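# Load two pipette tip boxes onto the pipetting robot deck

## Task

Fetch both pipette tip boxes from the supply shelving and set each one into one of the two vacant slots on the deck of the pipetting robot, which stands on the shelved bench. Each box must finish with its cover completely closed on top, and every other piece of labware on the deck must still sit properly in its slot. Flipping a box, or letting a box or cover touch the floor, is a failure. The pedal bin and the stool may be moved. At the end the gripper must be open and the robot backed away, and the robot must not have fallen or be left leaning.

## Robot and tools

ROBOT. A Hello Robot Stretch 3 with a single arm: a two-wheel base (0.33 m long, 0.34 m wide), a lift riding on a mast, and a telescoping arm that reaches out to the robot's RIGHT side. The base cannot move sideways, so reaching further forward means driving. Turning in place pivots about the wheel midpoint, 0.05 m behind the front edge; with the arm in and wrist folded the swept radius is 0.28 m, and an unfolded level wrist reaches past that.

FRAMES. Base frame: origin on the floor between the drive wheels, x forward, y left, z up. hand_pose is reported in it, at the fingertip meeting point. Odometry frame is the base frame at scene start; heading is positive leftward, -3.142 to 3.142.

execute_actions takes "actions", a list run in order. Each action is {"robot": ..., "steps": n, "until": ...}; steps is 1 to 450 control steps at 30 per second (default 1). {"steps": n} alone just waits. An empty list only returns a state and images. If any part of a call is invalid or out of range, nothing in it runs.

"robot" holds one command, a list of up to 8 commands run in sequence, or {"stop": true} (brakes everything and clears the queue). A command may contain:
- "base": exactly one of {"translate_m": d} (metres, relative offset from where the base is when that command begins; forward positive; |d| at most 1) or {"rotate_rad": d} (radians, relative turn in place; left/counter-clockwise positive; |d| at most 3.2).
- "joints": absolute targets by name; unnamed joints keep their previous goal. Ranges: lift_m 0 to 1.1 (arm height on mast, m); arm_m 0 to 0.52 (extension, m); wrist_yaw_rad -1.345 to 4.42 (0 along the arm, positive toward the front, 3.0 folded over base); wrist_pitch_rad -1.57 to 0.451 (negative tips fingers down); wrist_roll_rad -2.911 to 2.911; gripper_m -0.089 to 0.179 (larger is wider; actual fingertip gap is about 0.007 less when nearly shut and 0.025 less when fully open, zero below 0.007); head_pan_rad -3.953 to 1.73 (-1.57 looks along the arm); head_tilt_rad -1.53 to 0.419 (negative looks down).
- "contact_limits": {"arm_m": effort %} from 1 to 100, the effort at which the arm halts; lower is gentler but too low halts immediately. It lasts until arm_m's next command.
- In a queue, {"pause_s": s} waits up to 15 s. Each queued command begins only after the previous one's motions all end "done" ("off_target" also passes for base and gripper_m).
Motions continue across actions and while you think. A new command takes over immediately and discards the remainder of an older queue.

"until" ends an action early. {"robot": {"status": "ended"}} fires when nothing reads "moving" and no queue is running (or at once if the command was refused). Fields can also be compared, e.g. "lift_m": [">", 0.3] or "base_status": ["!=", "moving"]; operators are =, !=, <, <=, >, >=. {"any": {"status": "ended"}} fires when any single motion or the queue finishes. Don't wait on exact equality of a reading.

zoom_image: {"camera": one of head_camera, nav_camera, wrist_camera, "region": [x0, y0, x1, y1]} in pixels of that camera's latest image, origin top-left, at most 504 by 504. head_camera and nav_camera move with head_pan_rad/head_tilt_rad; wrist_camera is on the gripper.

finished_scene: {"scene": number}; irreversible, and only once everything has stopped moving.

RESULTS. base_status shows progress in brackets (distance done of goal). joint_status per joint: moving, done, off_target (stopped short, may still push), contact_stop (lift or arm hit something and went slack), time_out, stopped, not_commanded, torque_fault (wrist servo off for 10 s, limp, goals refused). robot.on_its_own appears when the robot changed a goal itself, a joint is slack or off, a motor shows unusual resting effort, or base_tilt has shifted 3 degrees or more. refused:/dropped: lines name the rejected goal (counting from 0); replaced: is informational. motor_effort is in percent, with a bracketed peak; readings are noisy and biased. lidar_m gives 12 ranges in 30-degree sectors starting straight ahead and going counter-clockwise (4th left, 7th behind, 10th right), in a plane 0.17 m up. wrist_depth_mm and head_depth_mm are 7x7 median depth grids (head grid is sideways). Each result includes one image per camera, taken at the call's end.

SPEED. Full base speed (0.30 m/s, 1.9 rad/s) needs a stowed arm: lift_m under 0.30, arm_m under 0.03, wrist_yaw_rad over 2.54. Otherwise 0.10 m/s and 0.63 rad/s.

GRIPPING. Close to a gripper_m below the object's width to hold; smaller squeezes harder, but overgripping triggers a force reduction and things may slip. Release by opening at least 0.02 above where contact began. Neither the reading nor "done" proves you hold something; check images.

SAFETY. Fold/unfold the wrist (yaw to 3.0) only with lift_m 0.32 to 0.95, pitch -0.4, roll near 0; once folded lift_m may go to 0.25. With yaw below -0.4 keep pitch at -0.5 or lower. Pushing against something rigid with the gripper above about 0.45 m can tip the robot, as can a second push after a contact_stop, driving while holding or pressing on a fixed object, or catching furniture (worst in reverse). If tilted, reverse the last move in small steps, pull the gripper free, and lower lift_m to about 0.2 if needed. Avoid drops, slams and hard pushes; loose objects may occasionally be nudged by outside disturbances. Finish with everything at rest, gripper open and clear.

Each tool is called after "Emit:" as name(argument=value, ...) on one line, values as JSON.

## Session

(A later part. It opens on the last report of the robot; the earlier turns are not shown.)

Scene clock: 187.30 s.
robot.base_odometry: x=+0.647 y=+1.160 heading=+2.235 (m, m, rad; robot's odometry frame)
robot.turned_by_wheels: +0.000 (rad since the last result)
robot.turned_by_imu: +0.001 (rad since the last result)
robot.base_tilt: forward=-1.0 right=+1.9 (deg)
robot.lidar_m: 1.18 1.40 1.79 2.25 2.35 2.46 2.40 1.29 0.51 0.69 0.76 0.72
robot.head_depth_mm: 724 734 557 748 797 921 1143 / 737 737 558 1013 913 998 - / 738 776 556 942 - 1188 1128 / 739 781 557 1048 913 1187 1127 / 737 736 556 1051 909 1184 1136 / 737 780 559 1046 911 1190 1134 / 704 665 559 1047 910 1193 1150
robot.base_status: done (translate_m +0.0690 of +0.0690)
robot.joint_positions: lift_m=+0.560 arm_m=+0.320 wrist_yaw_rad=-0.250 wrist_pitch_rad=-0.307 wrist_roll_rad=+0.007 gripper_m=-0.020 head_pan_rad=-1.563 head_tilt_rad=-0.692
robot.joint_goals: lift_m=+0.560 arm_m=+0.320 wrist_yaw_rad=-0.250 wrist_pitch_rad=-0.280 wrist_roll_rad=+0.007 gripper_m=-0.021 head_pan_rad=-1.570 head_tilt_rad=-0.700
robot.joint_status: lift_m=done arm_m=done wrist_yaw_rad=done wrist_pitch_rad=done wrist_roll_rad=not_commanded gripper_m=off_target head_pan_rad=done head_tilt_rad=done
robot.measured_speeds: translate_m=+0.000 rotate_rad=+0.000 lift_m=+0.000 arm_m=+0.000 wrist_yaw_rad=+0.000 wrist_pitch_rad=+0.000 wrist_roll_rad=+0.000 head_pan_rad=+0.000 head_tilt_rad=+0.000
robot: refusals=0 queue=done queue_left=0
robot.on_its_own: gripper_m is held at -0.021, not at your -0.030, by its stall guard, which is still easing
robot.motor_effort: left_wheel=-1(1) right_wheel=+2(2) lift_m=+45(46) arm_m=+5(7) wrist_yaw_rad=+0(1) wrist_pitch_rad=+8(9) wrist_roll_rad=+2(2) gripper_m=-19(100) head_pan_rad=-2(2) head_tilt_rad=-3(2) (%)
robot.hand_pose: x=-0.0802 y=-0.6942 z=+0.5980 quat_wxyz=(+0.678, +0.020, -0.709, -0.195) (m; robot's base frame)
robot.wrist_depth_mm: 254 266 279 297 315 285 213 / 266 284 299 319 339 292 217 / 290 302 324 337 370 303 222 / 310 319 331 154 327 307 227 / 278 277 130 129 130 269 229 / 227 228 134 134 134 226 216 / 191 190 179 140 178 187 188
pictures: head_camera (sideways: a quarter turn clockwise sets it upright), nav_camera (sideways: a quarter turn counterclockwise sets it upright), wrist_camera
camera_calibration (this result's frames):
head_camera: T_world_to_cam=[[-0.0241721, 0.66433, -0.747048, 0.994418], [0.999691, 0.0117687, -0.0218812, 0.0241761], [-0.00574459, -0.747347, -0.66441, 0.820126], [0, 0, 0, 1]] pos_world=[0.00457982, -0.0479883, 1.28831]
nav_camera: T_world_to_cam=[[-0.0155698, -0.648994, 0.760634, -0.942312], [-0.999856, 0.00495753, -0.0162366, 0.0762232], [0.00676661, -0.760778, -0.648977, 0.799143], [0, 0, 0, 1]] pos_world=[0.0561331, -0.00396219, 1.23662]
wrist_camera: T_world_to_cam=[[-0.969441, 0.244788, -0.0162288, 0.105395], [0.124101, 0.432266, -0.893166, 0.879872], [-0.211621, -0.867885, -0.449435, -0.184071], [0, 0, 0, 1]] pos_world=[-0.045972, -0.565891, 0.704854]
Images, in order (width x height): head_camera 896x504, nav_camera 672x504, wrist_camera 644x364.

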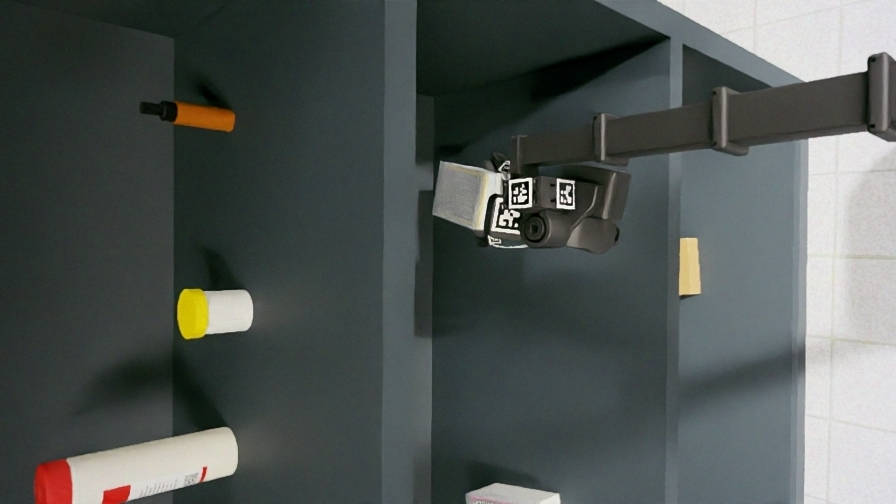

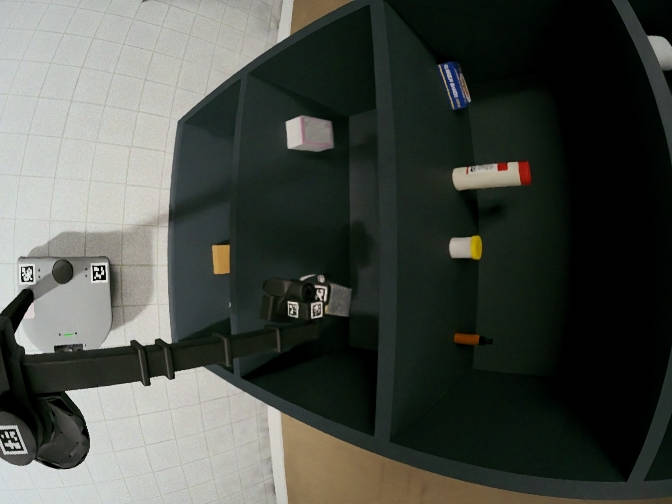

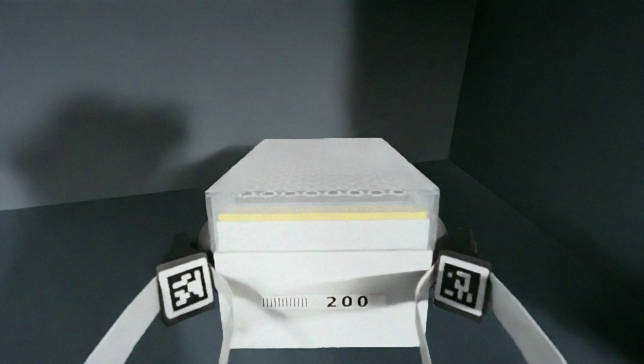

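Emit:
execute_actions(actions=[{"steps":30}])

Scene clock: 193.20 s.
robot.base_odometry: x=+0.647 y=+1.160 heading=+2.235 (m, m, rad; robot's odometry frame)
robot.turned_by_wheels: +0.000 (rad since the last result)
robot.turned_by_imu: +0.001 (rad since the last result)
robot.base_tilt: forward=-1.1 right=+2.0 (deg)
robot.lidar_m: 1.18 1.40 1.79 2.25 2.35 2.45 2.41 1.29 0.51 0.70 0.76 0.72
robot.head_depth_mm: 721 736 556 752 800 917 1143 / 735 734 559 1014 908 999 - / 738 777 557 944 - 1188 1127 / 738 777 557 1049 910 1193 1127 / 737 738 556 1044 911 1198 1131 / 743 776 557 1049 909 1187 1142 / 704 666 557 1045 910 1203 1145
robot.base_status: done (translate_m +0.0690 of +0.0690)
robot.joint_positions: lift_m=+0.560 arm_m=+0.320 wrist_yaw_rad=-0.250 wrist_pitch_rad=-0.307 wrist_roll_rad=+0.007 gripper_m=+0.012 head_pan_rad=-1.563 head_tilt_rad=-0.692
robot.joint_goals: lift_m=+0.560 arm_m=+0.320 wrist_yaw_rad=-0.250 wrist_pitch_rad=-0.280 wrist_roll_rad=+0.007 gripper_m=+0.010 head_pan_rad=-1.570 head_tilt_rad=-0.700
robot.joint_status: lift_m=done arm_m=done wrist_yaw_rad=done wrist_pitch_rad=done wrist_roll_rad=not_commanded gripper_m=off_target head_pan_rad=done head_tilt_rad=done
robot.measured_speeds: translate_m=+0.000 rotate_rad=+0.000 lift_m=+0.000 arm_m=+0.000 wrist_yaw_rad=+0.000 wrist_pitch_rad=+0.000 wrist_roll_rad=+0.000 head_pan_rad=+0.000 head_tilt_rad=+0.000
robot: refusals=0 queue=done queue_left=0
robot.on_its_own: gripper_m is held at +0.010, not at your -0.030, by its stall guard, which is still easing
robot.motor_effort: left_wheel=-1(1) right_wheel=+3(2) lift_m=+45(45) arm_m=+5(5) wrist_yaw_rad=+0(0) wrist_pitch_rad=+8(9) wrist_roll_rad=+2(1) gripper_m=-31(42) head_pan_rad=-2(2) head_tilt_rad=-3(2) (%)
robot.hand_pose: x=-0.0802 y=-0.6942 z=+0.5980 quat_wxyz=(+0.678, +0.020, -0.709, -0.195) (m; robot's base frame)
robot.wrist_depth_mm: 255 265 279 297 316 287 214 / 272 284 299 315 337 294 216 / 290 303 323 341 367 300 221 / 310 321 332 154 328 309 225 / 277 275 130 129 130 270 229 / 226 230 133 133 133 225 216 / 191 191 179 140 178 187 186
pictures: head_camera (sideways: a quarter turn clockwise sets it upright), nav_camera (sideways: a quarter turn counterclockwise sets it upright), wrist_camera
camera_calibration (this result's frames):
head_camera: T_world_to_cam=[[-0.024172, 0.66433, -0.747048, 0.994418], [0.999691, 0.0117686, -0.0218812, 0.0241761], [-0.00574468, -0.747347, -0.66441, 0.820126], [0, 0, 0, 1]] pos_world=[0.00457981, -0.0479883, 1.28831]
nav_camera: T_world_to_cam=[[-0.0155699, -0.648994, 0.760634, -0.942312], [-0.999856, 0.00495765, -0.0162366, 0.0762232], [0.00676652, -0.760778, -0.648977, 0.799143], [0, 0, 0, 1]] pos_world=[0.0561331, -0.00396219, 1.23662]
wrist_camera: T_world_to_cam=[[-0.969441, 0.244789, -0.0162288, 0.105395], [0.124104, 0.432279, -0.893159, 0.879874], [-0.21162, -0.867878, -0.449449, -0.184058], [0, 0, 0, 1]] pos_world=[-0.045972, -0.565891, 0.704853]
Images, in order (width x height): head_camera 896x504, nav_camera 672x504, wrist_camera 644x364.

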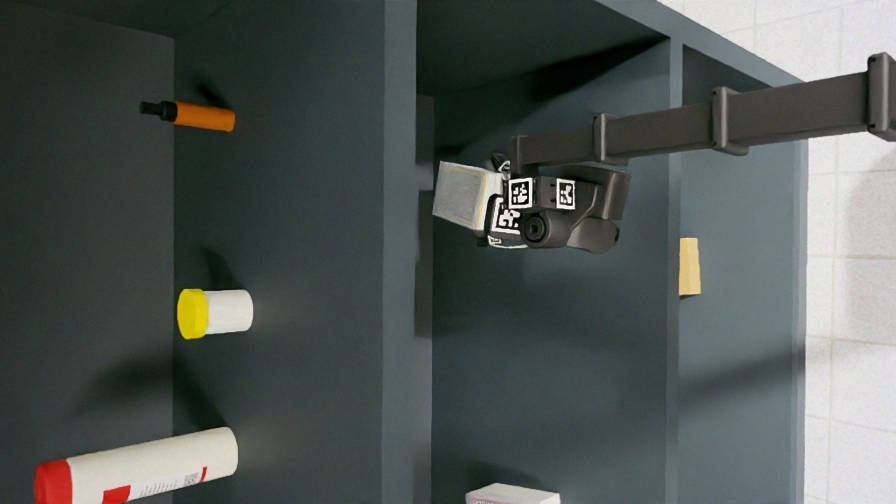

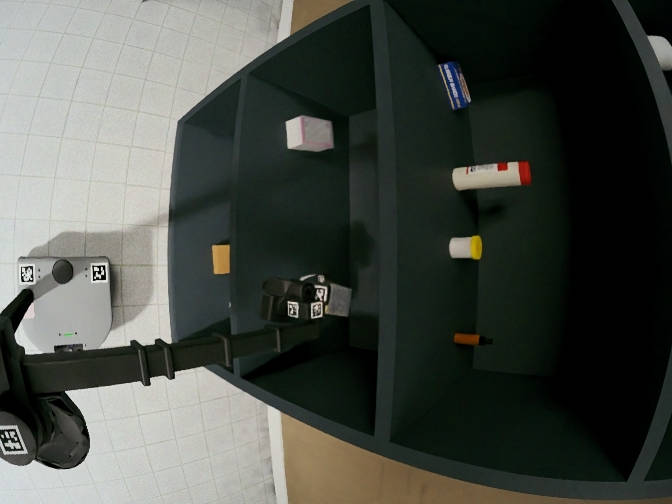

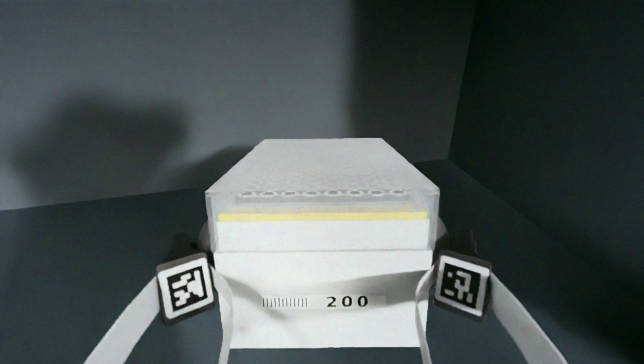

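Emit:
execute_actions(actions=[{"robot":[{"joints":{"gripper_m":0.02,"wrist_pitch_rad":-0.10}},{"pause_s":1}],"steps":450,"until":{"robot":{"status":"ended"}}}])

Scene clock: 199.10 s.
robot.base_odometry: x=+0.647 y=+1.160 heading=+2.235 (m, m, rad; robot's odometry frame)
robot.turned_by_wheels: +0.000 (rad since the last result)
robot.turned_by_imu: +0.001 (rad since the last result)
robot.base_tilt: forward=-1.1 right=+2.0 (deg)
robot.lidar_m: 1.19 1.39 1.79 2.25 2.34 2.46 2.41 1.29 0.51 0.70 0.76 0.73
robot.head_depth_mm: 722 736 557 754 799 921 1144 / 736 736 557 1018 911 1001 - / 736 777 557 906 - 1188 1120 / 740 777 557 1045 908 1186 1132 / 736 736 557 1047 911 1193 1136 / 740 774 557 1050 914 1195 1145 / 701 665 558 1050 911 1193 1143
robot.base_status: done (translate_m +0.0690 of +0.0690)
robot.joint_positions: lift_m=+0.560 arm_m=+0.320 wrist_yaw_rad=-0.250 wrist_pitch_rad=-0.140 wrist_roll_rad=+0.007 gripper_m=+0.028 head_pan_rad=-1.563 head_tilt_rad=-0.692
robot.joint_goals: lift_m=+0.560 arm_m=+0.320 wrist_yaw_rad=-0.250 wrist_pitch_rad=-0.100 wrist_roll_rad=+0.007 gripper_m=+0.027 head_pan_rad=-1.570 head_tilt_rad=-0.700
robot.joint_status: lift_m=done arm_m=done wrist_yaw_rad=done wrist_pitch_rad=done wrist_roll_rad=not_commanded gripper_m=done head_pan_rad=done head_tilt_rad=done
robot.measured_speeds: translate_m=+0.000 rotate_rad=+0.000 lift_m=+0.000 arm_m=+0.000 wrist_yaw_rad=+0.000 wrist_pitch_rad=+0.000 wrist_roll_rad=+0.000 head_pan_rad=+0.000 head_tilt_rad=+0.000
robot: refusals=0 queue=done queue_left=0
robot.on_its_own: gripper_m is held at +0.027, not at your +0.020, by its stall guard, which is still easing
robot.motor_effort: left_wheel=-1(1) right_wheel=+2(2) lift_m=+45(44) arm_m=+5(5) wrist_yaw_rad=+0(0) wrist_pitch_rad=+12(10) wrist_roll_rad=+1(2) gripper_m=-25(76) head_pan_rad=-2(2) head_tilt_rad=-3(3) (%)
robot.hand_pose: x=-0.0835 y=-0.7072 z=+0.6388 quat_wxyz=(+0.692, -0.039, -0.708, -0.137) (m; robot's base frame)
robot.wrist_depth_mm: 258 271 283 300 314 286 214 / 270 281 297 318 335 292 217 / 281 294 311 329 352 296 220 / 294 310 319 165 368 303 222 / 305 323 131 131 132 307 226 / 302 309 134 133 134 283 228 / 243 242 224 138 138 237 222
pictures: head_camera (sideways: a quarter turn clockwise sets it upright), nav_camera (sideways: a quarter turn counterclockwise sets it upright), wrist_camera
camera_calibration (this result's frames):
head_camera: T_world_to_cam=[[-0.0241722, 0.66433, -0.747048, 0.994418], [0.999691, 0.0117688, -0.0218812, 0.0241761], [-0.0057445, -0.747347, -0.66441, 0.820126], [0, 0, 0, 1]] pos_world=[0.00457982, -0.0479883, 1.28831]
nav_camera: T_world_to_cam=[[-0.0155697, -0.648994, 0.760634, -0.942312], [-0.999856, 0.00495741, -0.0162366, 0.0762232], [0.0067667, -0.760777, -0.648978, 0.799143], [0, 0, 0, 1]] pos_world=[0.0561331, -0.00396218, 1.23662]
wrist_camera: T_world_to_cam=[[-0.970128, 0.242096, -0.0155106, 0.103627], [0.0858076, 0.282639, -0.955381, 0.852989], [-0.22691, -0.928173, -0.294969, -0.320296], [0, 0, 0, 1]] pos_world=[-0.0453395, -0.563465, 0.722059]
Images, in order (width x height): head_camera 896x504, nav_camera 672x504, wrist_camera 644x364.

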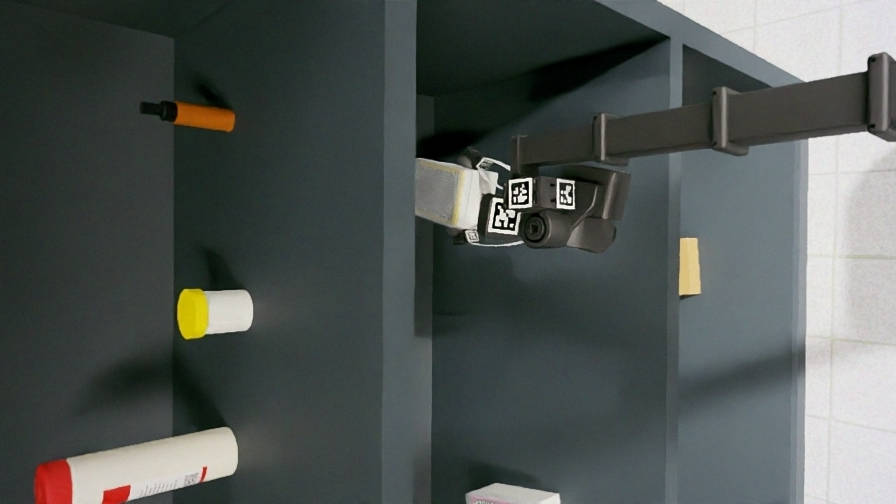

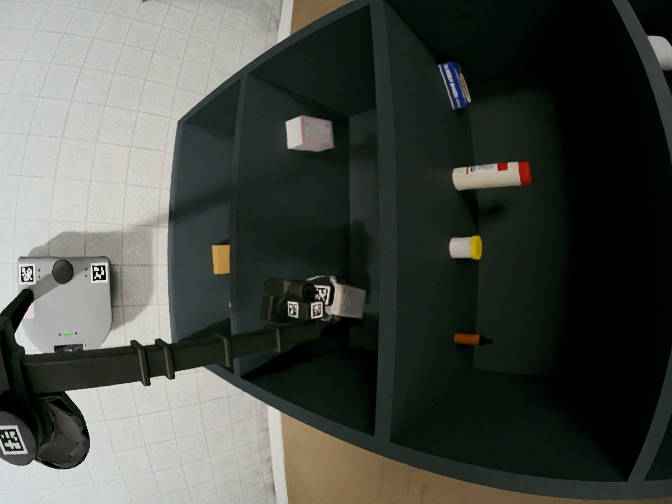

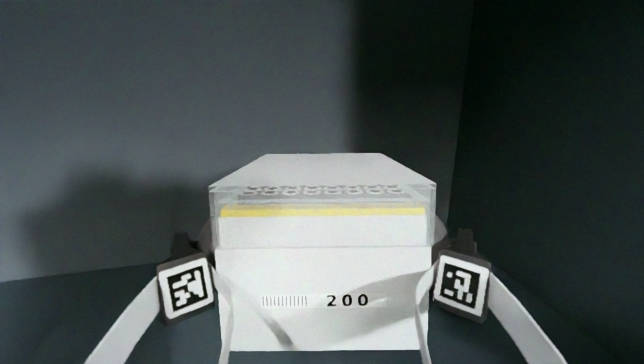

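Emit:
execute_actions(actions=[{"robot":[{"joints":{"wrist_pitch_rad":0.03}},{"pause_s":2}],"steps":450,"until":{"robot":{"status":"ended"}}}])

Scene clock: 206.90 s.
robot.base_odometry: x=+0.647 y=+1.160 heading=+2.235 (m, m, rad; robot's odometry frame)
robot.turned_by_wheels: +0.000 (rad since the last result)
robot.turned_by_imu: +0.001 (rad since the last result)
robot.base_tilt: forward=-0.9 right=+2.1 (deg)
robot.lidar_m: 1.18 1.40 1.79 2.25 2.34 2.45 2.41 1.29 0.51 0.70 0.76 0.72
robot.head_depth_mm: 723 735 557 747 800 922 1140 / 735 737 556 1016 909 1001 - / 738 777 556 897 - 1200 1122 / 738 776 558 1026 901 1187 1131 / 740 734 556 1047 908 1185 1136 / 740 777 558 1046 912 1189 1144 / 702 665 557 1044 910 1193 1143
robot.base_status: done (translate_m +0.0690 of +0.0690)
robot.joint_positions: lift_m=+0.560 arm_m=+0.320 wrist_yaw_rad=-0.250 wrist_pitch_rad=-0.011 wrist_roll_rad=+0.007 gripper_m=+0.035 head_pan_rad=-1.563 head_tilt_rad=-0.692
robot.joint_goals: lift_m=+0.560 arm_m=+0.320 wrist_yaw_rad=-0.250 wrist_pitch_rad=+0.030 wrist_roll_rad=+0.007 gripper_m=+0.033 head_pan_rad=-1.570 head_tilt_rad=-0.700
robot.joint_status: lift_m=done arm_m=done wrist_yaw_rad=done wrist_pitch_rad=done wrist_roll_rad=not_commanded gripper_m=done head_pan_rad=done head_tilt_rad=done
robot.measured_speeds: translate_m=+0.000 rotate_rad=+0.000 lift_m=+0.000 arm_m=+0.000 wrist_yaw_rad=+0.000 wrist_pitch_rad=+0.000 wrist_roll_rad=+0.000 head_pan_rad=+0.000 head_tilt_rad=+0.000
robot: refusals=0 queue=done queue_left=0
robot.on_its_own: gripper_m is held at +0.033, not at your +0.020, by its stall guard, which is not easing now
robot.motor_effort: left_wheel=-1(1) right_wheel=+2(2) lift_m=+45(45) arm_m=+4(4) wrist_yaw_rad=+0(0) wrist_pitch_rad=+13(13) wrist_roll_rad=+1(2) gripper_m=-23(25) head_pan_rad=-2(2) head_tilt_rad=-3(2) (%)
robot.hand_pose: x=-0.0849 y=-0.7126 z=+0.6715 quat_wxyz=(+0.699, -0.084, -0.704, -0.092) (m; robot's base frame)
robot.wrist_depth_mm: 267 277 292 311 328 291 215 / 274 285 301 321 340 292 217 / 281 296 311 331 352 301 220 / 288 301 314 177 360 300 221 / 297 309 132 132 132 305 224 / 305 316 134 133 133 281 224 / 301 303 276 136 137 283 228
pictures: head_camera (sideways: a quarter turn clockwise sets it upright), nav_camera (sideways: a quarter turn counterclockwise sets it upright), wrist_camera
camera_calibration (this result's frames):
head_camera: T_world_to_cam=[[-0.0241721, 0.66433, -0.747048, 0.994418], [0.999691, 0.0117687, -0.0218812, 0.0241761], [-0.00574459, -0.747347, -0.66441, 0.820126], [0, 0, 0, 1]] pos_world=[0.00457982, -0.0479883, 1.28831]
nav_camera: T_world_to_cam=[[-0.0155698, -0.648994, 0.760634, -0.942312], [-0.999856, 0.00495753, -0.0162366, 0.0762232], [0.00676661, -0.760778, -0.648977, 0.799143], [0, 0, 0, 1]] pos_world=[0.0561331, -0.00396219, 1.23662]
wrist_camera: T_world_to_cam=[[-0.970636, 0.24011, -0.0146163, 0.102069], [0.0547054, 0.161159, -0.985411, 0.816858], [-0.234252, -0.957275, -0.169562, -0.421566], [0, 0, 0, 1]] pos_world=[-0.0443671, -0.559706, 0.734951]
Images, in order (width x height): head_camera 896x504, nav_camera 672x504, wrist_camera 644x364.

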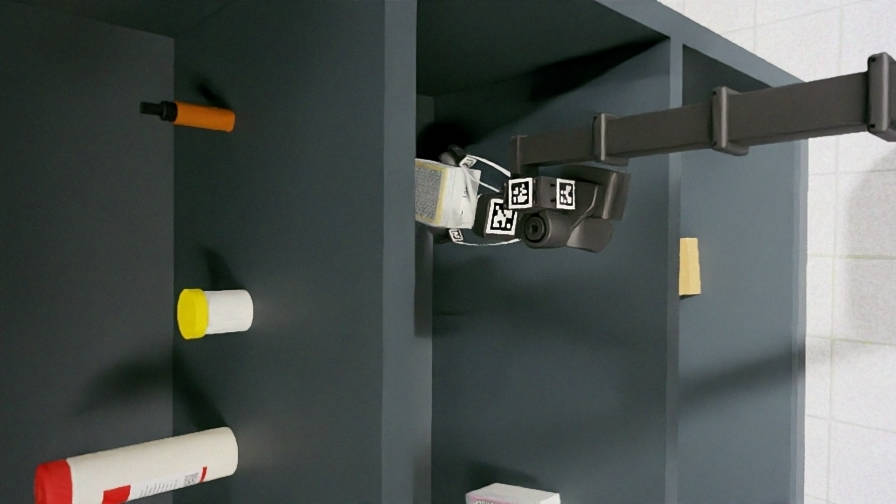

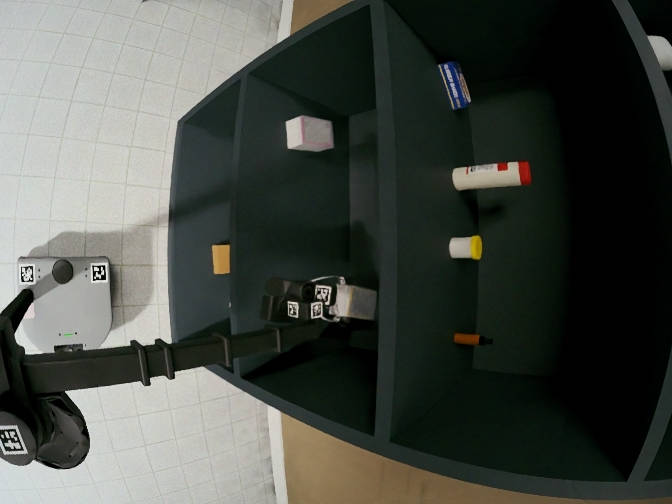

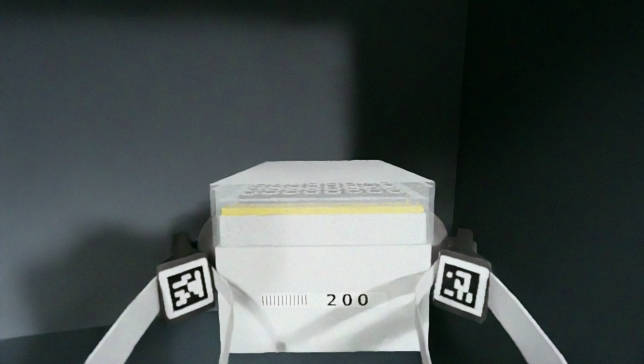

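Emit:
execute_actions(actions=[{"robot":[{"joints":{"arm_m":0.0,"wrist_yaw_rad":0.0}},{"base":{"rotate_rad":0.324}},{"base":{"translate_m":0.3}},{"base":{"translate_m":0.58},"joints":{"lift_m":0.84,"head_pan_rad":-0.8,"head_tilt_rad":-0.6}}],"steps":450,"until":{"robot":{"status":"ended"}}},{"steps":200,"until":{"robot":{"status":"ended"}}}])

Scene clock: 236.73 s.
robot.base_odometry: x=-0.088 y=+1.645 heading=+2.558 (m, m, rad; robot's odometry frame)
robot.turned_by_wheels: +0.324 (rad since the last result)
robot.turned_by_imu: +0.331 (rad since the last result)
robot.base_tilt: forward=-0.9 right=+1.9 (deg)
robot.lidar_m: 0.51 1.23 1.09 2.09 2.39 3.21 1.33 1.18 0.76 1.24 0.50 0.67
robot.head_depth_mm: 1229 1419 1641 1819 1642 1383 1177 / 1151 1337 1537 1793 683 888 1164 / 1100 1244 1436 895 679 1294 1138 / 1007 1176 1290 863 680 609 1180 / 842 1072 1137 860 683 579 1183 / 703 1056 1119 832 661 565 1160 / 713 983 1067 828 659 551 1110
robot.base_status: done (translate_m +0.5800 of +0.5800)
robot.joint_positions: lift_m=+0.840 arm_m=+0.000 wrist_yaw_rad=+0.000 wrist_pitch_rad=-0.009 wrist_roll_rad=+0.007 gripper_m=+0.035 head_pan_rad=-0.807 head_tilt_rad=-0.606
robot.joint_goals: lift_m=+0.840 arm_m=+0.000 wrist_yaw_rad=+0.000 wrist_pitch_rad=+0.030 wrist_roll_rad=+0.007 gripper_m=+0.033 head_pan_rad=-0.800 head_tilt_rad=-0.600
robot.joint_status: lift_m=done arm_m=done wrist_yaw_rad=done wrist_pitch_rad=done wrist_roll_rad=not_commanded gripper_m=done head_pan_rad=done head_tilt_rad=done
robot.measured_speeds: translate_m=+0.000 rotate_rad=+0.000 lift_m=+0.000 arm_m=+0.000 wrist_yaw_rad=+0.000 wrist_pitch_rad=+0.000 wrist_roll_rad=+0.000 head_pan_rad=+0.000 head_tilt_rad=+0.000
robot: refusals=0 queue=done queue_left=0
robot.on_its_own: gripper_m is held at +0.033, not at your +0.020, by its stall guard, which is not easing now
robot.motor_effort: left_wheel=-2(8) right_wheel=+4(9) lift_m=+44(47) arm_m=-6(6) wrist_yaw_rad=+0(2) wrist_pitch_rad=+12(12) wrist_roll_rad=+2(2) gripper_m=-23(23) head_pan_rad=+3(29) head_tilt_rad=+3(12) (%)
robot.hand_pose: x=-0.0215 y=-0.4013 z=+0.9519 quat_wxyz=(+0.705, +0.004, -0.709, -0.004) (m; robot's base frame)
robot.wrist_depth_mm: 948 - - 952 880 818 687 / 942 - - - 922 839 677 / 932 - - - 912 877 667 / 934 - - 176 937 886 641 / 940 - 133 132 132 928 639 / 953 - 134 134 134 900 626 / 968 - - 136 137 973 616
pictures: head_camera (sideways: a quarter turn clockwise sets it upright), nav_camera (sideways: a quarter turn counterclockwise sets it upright), wrist_camera
camera_calibration (this result's frames):
head_camera: T_world_to_cam=[[-0.427431, 0.418686, -0.801252, 1.06753], [0.720487, 0.693114, -0.0221663, 0.0262529], [0.546079, -0.586766, -0.597916, 0.730263], [0, 0, 0, 1]] pos_world=[0.0386, -0.0366634, 1.29258]
nav_camera: T_world_to_cam=[[0.387231, -0.433998, 0.813448, -1.01361], [-0.729781, -0.683464, -0.0172449, 0.0758903], [0.563447, -0.586961, -0.581381, 0.707813], [0, 0, 0, 1]] pos_world=[0.0490711, 0.027421, 1.23734]
wrist_camera: T_world_to_cam=[[-0.999864, -0.00771883, -0.0146029, -0.00715606], [0.0130999, 0.167923, -0.985713, 1.04171], [0.0100607, -0.98577, -0.167799, -0.0690619], [0, 0, 0, 1]] pos_world=[-0.0201065, -0.243061, 1.01513]
Images, in order (width x height): head_camera 896x504, nav_camera 672x504, wrist_camera 644x364.

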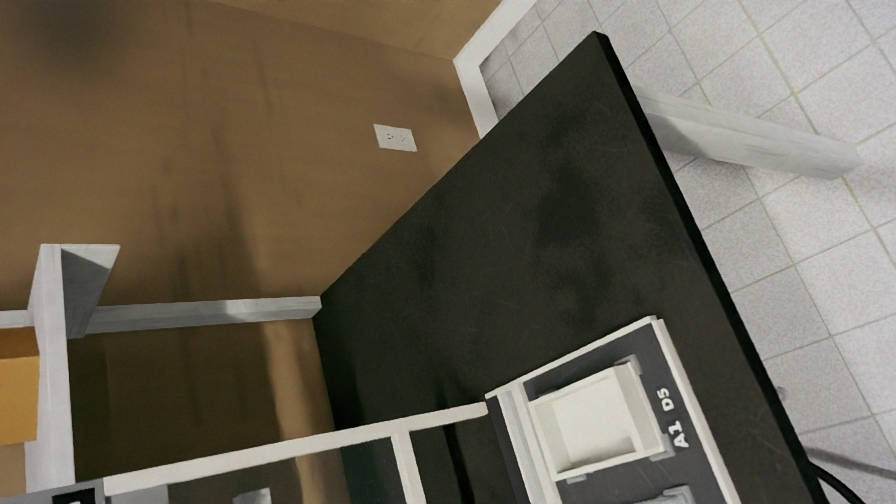

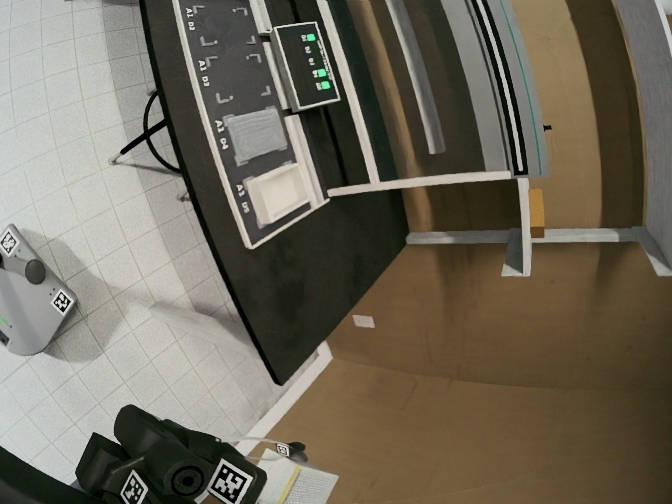

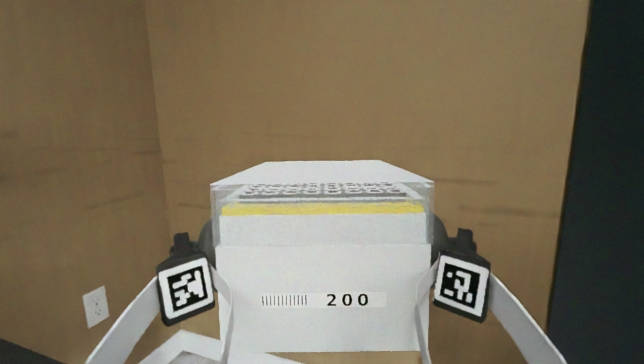

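Emit:
execute_actions(actions=[{"robot":[{"base":{"rotate_rad":1.24},"joints":{"head_pan_rad":-1.3,"head_tilt_rad":-0.85}}],"steps":450,"until":{"robot":{"status":"ended"}}}])

Scene clock: 248.20 s.
robot.base_odometry: x=-0.088 y=+1.645 heading=-2.485 (m, m, rad; robot's odometry frame)
robot.turned_by_wheels: +1.240 (rad since the last result)
robot.turned_by_imu: +1.247 (rad since the last result)
robot.base_tilt: forward=-1.0 right=+1.9 (deg)
robot.lidar_m: 2.55 2.09 2.83 3.22 1.38 0.76 0.91 0.50 0.51 0.67 0.51 1.10
robot.head_depth_mm: 901 985 477 536 581 - 1072 / 921 986 467 466 - - 1107 / 957 991 736 648 606 1243 1131 / 1035 983 725 648 1347 1246 1120 / 1067 958 737 648 1343 1231 1100 / 1112 958 774 649 1400 1238 1110 / 1143 956 736 665 1422 1237 1102
robot.base_status: done (rotate_rad +1.2398 of +1.2400)
robot.joint_positions: lift_m=+0.840 arm_m=+0.000 wrist_yaw_rad=+0.000 wrist_pitch_rad=-0.009 wrist_roll_rad=+0.007 gripper_m=+0.035 head_pan_rad=-1.293 head_tilt_rad=-0.839
robot.joint_goals: lift_m=+0.840 arm_m=+0.000 wrist_yaw_rad=+0.000 wrist_pitch_rad=+0.030 wrist_roll_rad=+0.007 gripper_m=+0.033 head_pan_rad=-1.300 head_tilt_rad=-0.850
robot.joint_status: lift_m=done arm_m=done wrist_yaw_rad=done wrist_pitch_rad=done wrist_roll_rad=not_commanded gripper_m=done head_pan_rad=done head_tilt_rad=done
robot.measured_speeds: translate_m=+0.000 rotate_rad=+0.000 lift_m=+0.000 arm_m=+0.000 wrist_yaw_rad=+0.000 wrist_pitch_rad=+0.000 wrist_roll_rad=+0.000 head_pan_rad=+0.000 head_tilt_rad=+0.000
robot: refusals=0 queue=done queue_left=0
robot.on_its_own: gripper_m is held at +0.033, not at your +0.020, by its stall guard, which is not easing now
robot.motor_effort: left_wheel=-2(7) right_wheel=+5(9) lift_m=+44(44) arm_m=-6(6) wrist_yaw_rad=+0(0) wrist_pitch_rad=+12(12) wrist_roll_rad=+2(2) gripper_m=-23(23) head_pan_rad=-2(22) head_tilt_rad=-4(18) (%)
robot.hand_pose: x=-0.0215 y=-0.4013 z=+0.9519 quat_wxyz=(+0.705, +0.004, -0.709, -0.004) (m; robot's base frame)
robot.wrist_depth_mm: 678 691 706 721 698 649 769 / 867 863 834 825 831 820 815 / 889 882 863 866 859 831 828 / 935 922 893 177 868 889 873 / 679 441 133 132 132 718 856 / 449 388 134 134 133 500 482 / 366 363 335 137 137 375 379
pictures: head_camera (sideways: a quarter turn clockwise sets it upright), nav_camera (sideways: a quarter turn counterclockwise sets it upright), wrist_camera
camera_calibration (this result's frames):
head_camera: T_world_to_cam=[[-0.228806, 0.732382, -0.641299, 0.857859], [0.959383, 0.281321, -0.0210169, 0.0232926], [0.165019, -0.62006, -0.767003, 0.952512], [0, 0, 0, 1]] pos_world=[0.0167546, -0.0442182, 1.28121]
nav_camera: T_world_to_cam=[[0.187006, -0.730297, 0.657035, -0.808536], [-0.965494, -0.260035, -0.0142293, 0.0733974], [0.181243, -0.631703, -0.753726, 0.934315], [0, 0, 0, 1]] pos_world=[0.0527275, 0.0188233, 1.2365]
wrist_camera: T_world_to_cam=[[-0.999864, -0.00771875, -0.0146049, -0.00715412], [0.0131019, 0.167923, -0.985713, 1.04171], [0.010061, -0.98577, -0.167799, -0.0690636], [0, 0, 0, 1]] pos_world=[-0.0201067, -0.243063, 1.01513]
Images, in order (width x height): head_camera 896x504, nav_camera 672x504, wrist_camera 644x364.

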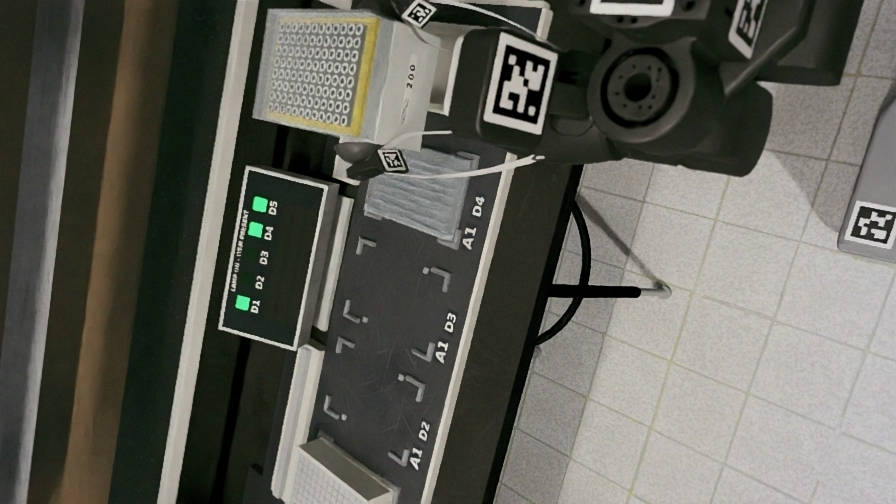

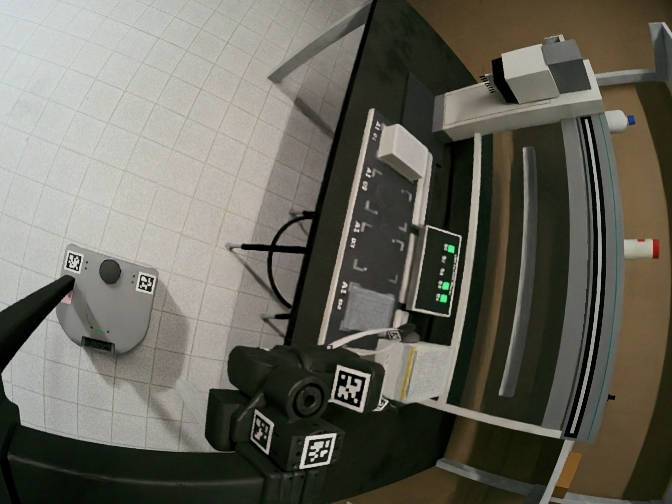

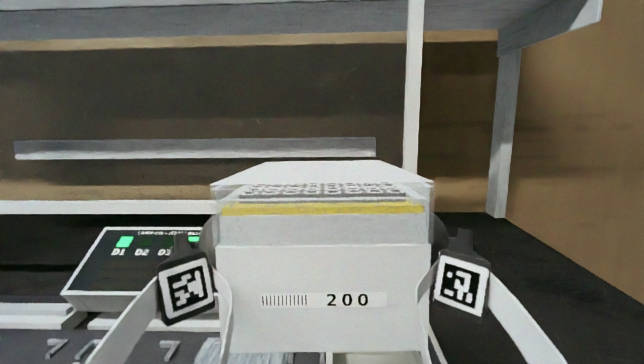

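Emit:
zoom_image(camera="head_camera", region=[280, 140, 540, 500])

Region (280, 140, 540, 500) of head_camera's 896x504 image, scaled by 1.400, with more detail than that image has.

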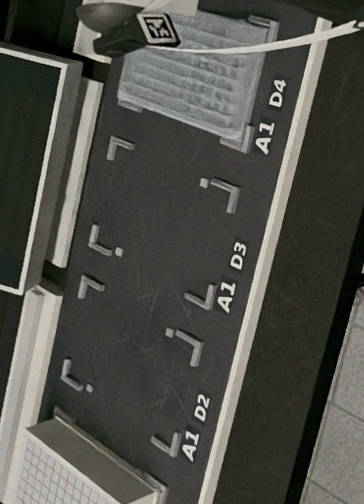

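Emit:
execute_actions(actions=[{"robot":[{"base":{"translate_m":0.33},"joints":{"head_pan_rad":-1.57,"head_tilt_rad":-0.9,"arm_m":0.0}}],"steps":450,"until":{"robot":{"status":"ended"}}}])

Scene clock: 273.20 s.
robot.base_odometry: x=-0.349 y=+1.443 heading=-2.485 (m, m, rad; robot's odometry frame)
robot.turned_by_wheels: +0.000 (rad since the last result)
robot.turned_by_imu: +0.002 (rad since the last result)
robot.base_tilt: forward=-1.1 right=+1.9 (deg)
robot.lidar_m: 2.21 1.79 2.35 3.20 1.53 1.47 1.09 0.78 0.49 0.48 1.06 0.79
robot.head_depth_mm: 1008 704 713 629 - - 1095 / 1008 704 697 620 - - 1136 / 1017 705 467 - - 1191 - / 1016 879 457 630 1364 1207 1155 / 1016 880 684 622 1356 1231 1106 / 1016 876 730 624 1373 1227 1102 / 1024 729 727 637 1370 1237 1104
robot.base_status: done (translate_m +0.3300 of +0.3300)
robot.joint_positions: lift_m=+0.840 arm_m=+0.000 wrist_yaw_rad=+0.000 wrist_pitch_rad=-0.009 wrist_roll_rad=+0.007 gripper_m=+0.035 head_pan_rad=-1.563 head_tilt_rad=-0.888
robot.joint_goals: lift_m=+0.840 arm_m=+0.000 wrist_yaw_rad=+0.000 wrist_pitch_rad=+0.030 wrist_roll_rad=+0.007 gripper_m=+0.033 head_pan_rad=-1.570 head_tilt_rad=-0.900
robot.joint_status: lift_m=done arm_m=done wrist_yaw_rad=done wrist_pitch_rad=done wrist_roll_rad=not_commanded gripper_m=done head_pan_rad=done head_tilt_rad=done
robot.measured_speeds: translate_m=+0.000 rotate_rad=+0.000 lift_m=+0.000 arm_m=+0.000 wrist_yaw_rad=+0.000 wrist_pitch_rad=+0.000 wrist_roll_rad=+0.000 head_pan_rad=+0.000 head_tilt_rad=+0.000
robot: refusals=0 queue=done queue_left=0
robot.on_its_own: gripper_m is held at +0.033, not at your +0.020, by its stall guard, which is not easing now
robot.motor_effort: left_wheel=-2(4) right_wheel=+3(9) lift_m=+44(44) arm_m=-6(9) wrist_yaw_rad=+0(0) wrist_pitch_rad=+12(12) wrist_roll_rad=+1(2) gripper_m=-23(23) head_pan_rad=-3(17) head_tilt_rad=-3(9) (%)
robot.hand_pose: x=-0.0215 y=-0.4013 z=+0.9519 quat_wxyz=(+0.705, +0.004, -0.709, -0.004) (m; robot's base frame)
robot.wrist_depth_mm: 352 622 705 705 710 715 729 / 358 853 857 836 837 831 822 / 380 813 853 847 836 860 851 / 396 442 899 176 882 867 870 / 409 473 132 132 132 681 682 / 425 429 133 133 133 427 482 / 368 305 277 136 137 357 356
pictures: head_camera (sideways: a quarter turn clockwise sets it upright), nav_camera (sideways: a quarter turn counterclockwise sets it upright), wrist_camera
camera_calibration (this result's frames):
head_camera: T_world_to_cam=[[-0.0254214, 0.797432, -0.602873, 0.806552], [0.999655, 0.016274, -0.0206266, 0.0225375], [-0.00663719, -0.603189, -0.797571, 0.993305], [0, 0, 0, 1]] pos_world=[0.00456672, -0.0443869, 1.27894]
nav_camera: T_world_to_cam=[[-0.0143022, -0.785063, 0.619251, -0.758077], [-0.99988, 0.00757491, -0.01349, 0.0726437], [0.00589975, -0.61937, -0.785077, 0.976152], [0, 0, 0, 1]] pos_world=[0.0560338, 0.00891033, 1.23677]
wrist_camera: T_world_to_cam=[[-0.999864, -0.00771889, -0.014605, -0.00715408], [0.0131019, 0.167923, -0.985713, 1.04171], [0.0100611, -0.98577, -0.167799, -0.0690636], [0, 0, 0, 1]] pos_world=[-0.0201067, -0.243063, 1.01513]
Images, in order (width x height): head_camera 896x504, nav_camera 672x504, wrist_camera 644x364.

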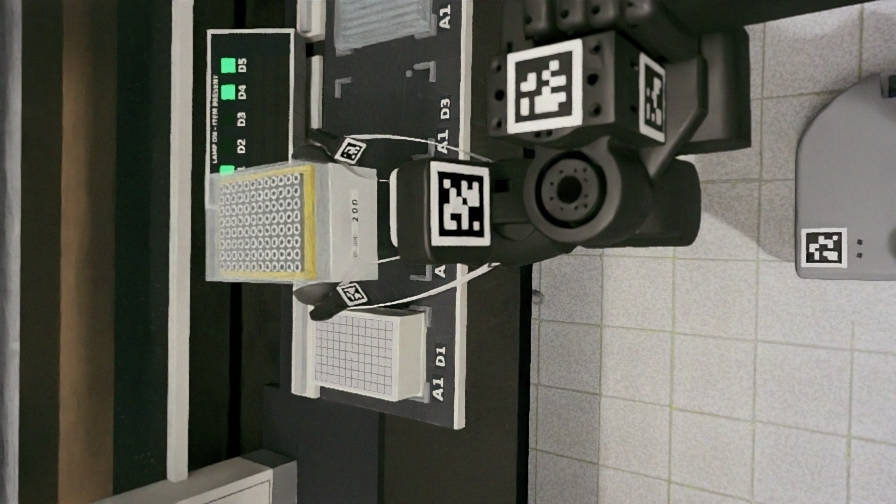

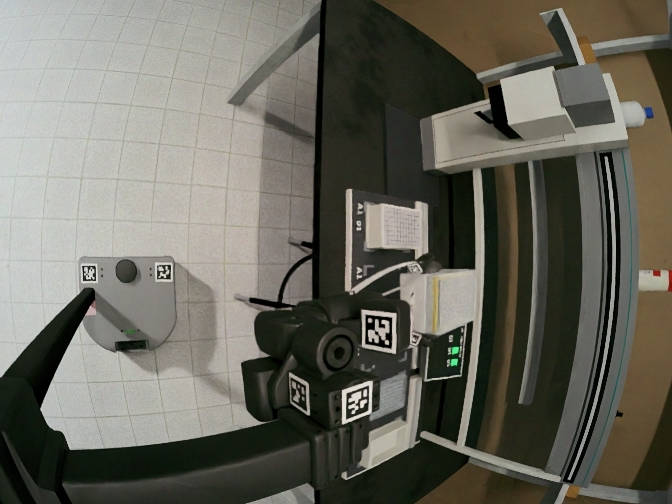

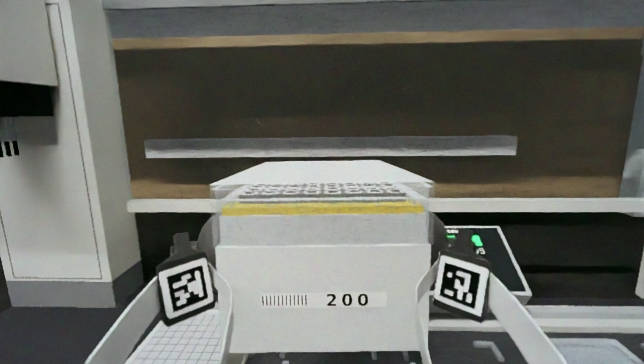

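Emit:
execute_actions(actions=[{"robot":[{"joints":{"arm_m":0.068,"lift_m":0.75}}],"steps":450,"until":{"robot":{"status":"ended"}}}])

Scene clock: 279.87 s.
robot.base_odometry: x=-0.349 y=+1.443 heading=-2.485 (m, m, rad; robot's odometry frame)
robot.turned_by_wheels: +0.000 (rad since the last result)
robot.turned_by_imu: +0.001 (rad since the last result)
robot.base_tilt: forward=-1.0 right=+1.9 (deg)
robot.lidar_m: 2.22 1.79 2.34 3.20 1.53 1.47 1.09 0.78 0.49 0.48 1.06 0.79
robot.head_depth_mm: 1008 704 713 621 - - - / 1010 704 697 634 - 1214 1130 / 1009 706 680 642 - 1219 - / 1019 880 575 631 1364 1223 1153 / 1025 881 680 622 1360 1228 1102 / 1022 880 731 624 1365 1238 1100 / 1023 728 730 637 1364 1230 1099
robot.base_status: done (translate_m +0.3300 of +0.3300)
robot.joint_positions: lift_m=+0.750 arm_m=+0.068 wrist_yaw_rad=+0.000 wrist_pitch_rad=-0.009 wrist_roll_rad=+0.007 gripper_m=+0.035 head_pan_rad=-1.563 head_tilt_rad=-0.888
robot.joint_goals: lift_m=+0.750 arm_m=+0.068 wrist_yaw_rad=+0.000 wrist_pitch_rad=+0.030 wrist_roll_rad=+0.007 gripper_m=+0.033 head_pan_rad=-1.570 head_tilt_rad=-0.900
robot.joint_status: lift_m=done arm_m=done wrist_yaw_rad=done wrist_pitch_rad=done wrist_roll_rad=not_commanded gripper_m=done head_pan_rad=done head_tilt_rad=done
robot.measured_speeds: translate_m=+0.000 rotate_rad=+0.000 lift_m=+0.000 arm_m=+0.000 wrist_yaw_rad=+0.000 wrist_pitch_rad=+0.000 wrist_roll_rad=+0.000 head_pan_rad=+0.000 head_tilt_rad=+0.000
robot: refusals=0 queue=done queue_left=0
robot.on_its_own: gripper_m is held at +0.033, not at your +0.020, by its stall guard, which is not easing now
robot.motor_effort: left_wheel=-3(3) right_wheel=+3(4) lift_m=+32(45) arm_m=+5(6) wrist_yaw_rad=+0(0) wrist_pitch_rad=+12(12) wrist_roll_rad=+1(1) gripper_m=-23(23) head_pan_rad=-1(3) head_tilt_rad=-5(4) (%)
robot.hand_pose: x=-0.0215 y=-0.4686 z=+0.8624 quat_wxyz=(+0.705, +0.003, -0.709, -0.004) (m; robot's base frame)
robot.wrist_depth_mm: 340 772 772 757 751 752 742 / 334 787 790 764 762 757 766 / 336 729 729 703 799 779 769 / 336 830 830 177 339 336 777 / 339 468 132 132 132 296 403 / 301 225 133 133 133 303 287 / 166 173 203 136 137 223 221
pictures: head_camera (sideways: a quarter turn clockwise sets it upright), nav_camera (sideways: a quarter turn counterclockwise sets it upright), wrist_camera
camera_calibration (this result's frames):
head_camera: T_world_to_cam=[[-0.0254086, 0.797536, -0.602736, 0.806374], [0.999655, 0.0162605, -0.0206252, 0.0225356], [-0.00664854, -0.603052, -0.797674, 0.993439], [0, 0, 0, 1]] pos_world=[0.00456593, -0.0443829, 1.27894]
nav_camera: T_world_to_cam=[[-0.0143148, -0.785169, 0.619116, -0.757901], [-0.99988, 0.00759426, -0.0134874, 0.0726403], [0.00588814, -0.619235, -0.785184, 0.97629], [0, 0, 0, 1]] pos_world=[0.0560339, 0.00892064, 1.23678]
wrist_camera: T_world_to_cam=[[-0.999864, -0.00772002, -0.0146043, -0.00898225], [0.0131019, 0.167846, -0.985726, 0.964734], [0.0100611, -0.985783, -0.167722, -0.150501], [0, 0, 0, 1]] pos_world=[-0.0201067, -0.310357, 0.92559]
Images, in order (width x height): head_camera 896x504, nav_camera 672x504, wrist_camera 644x364.

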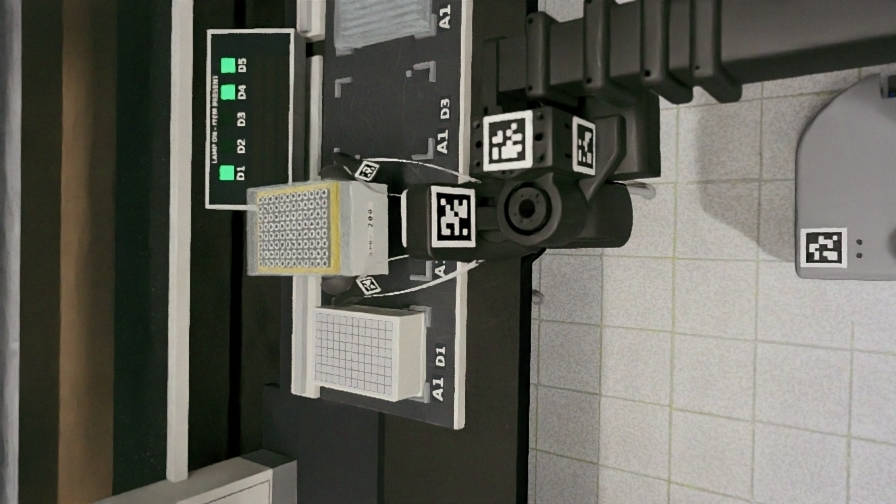

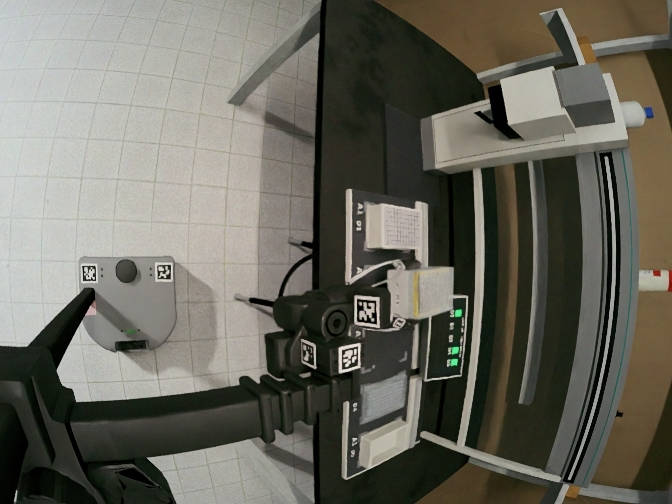

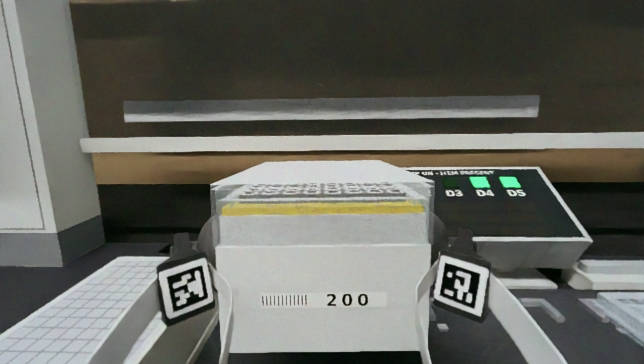

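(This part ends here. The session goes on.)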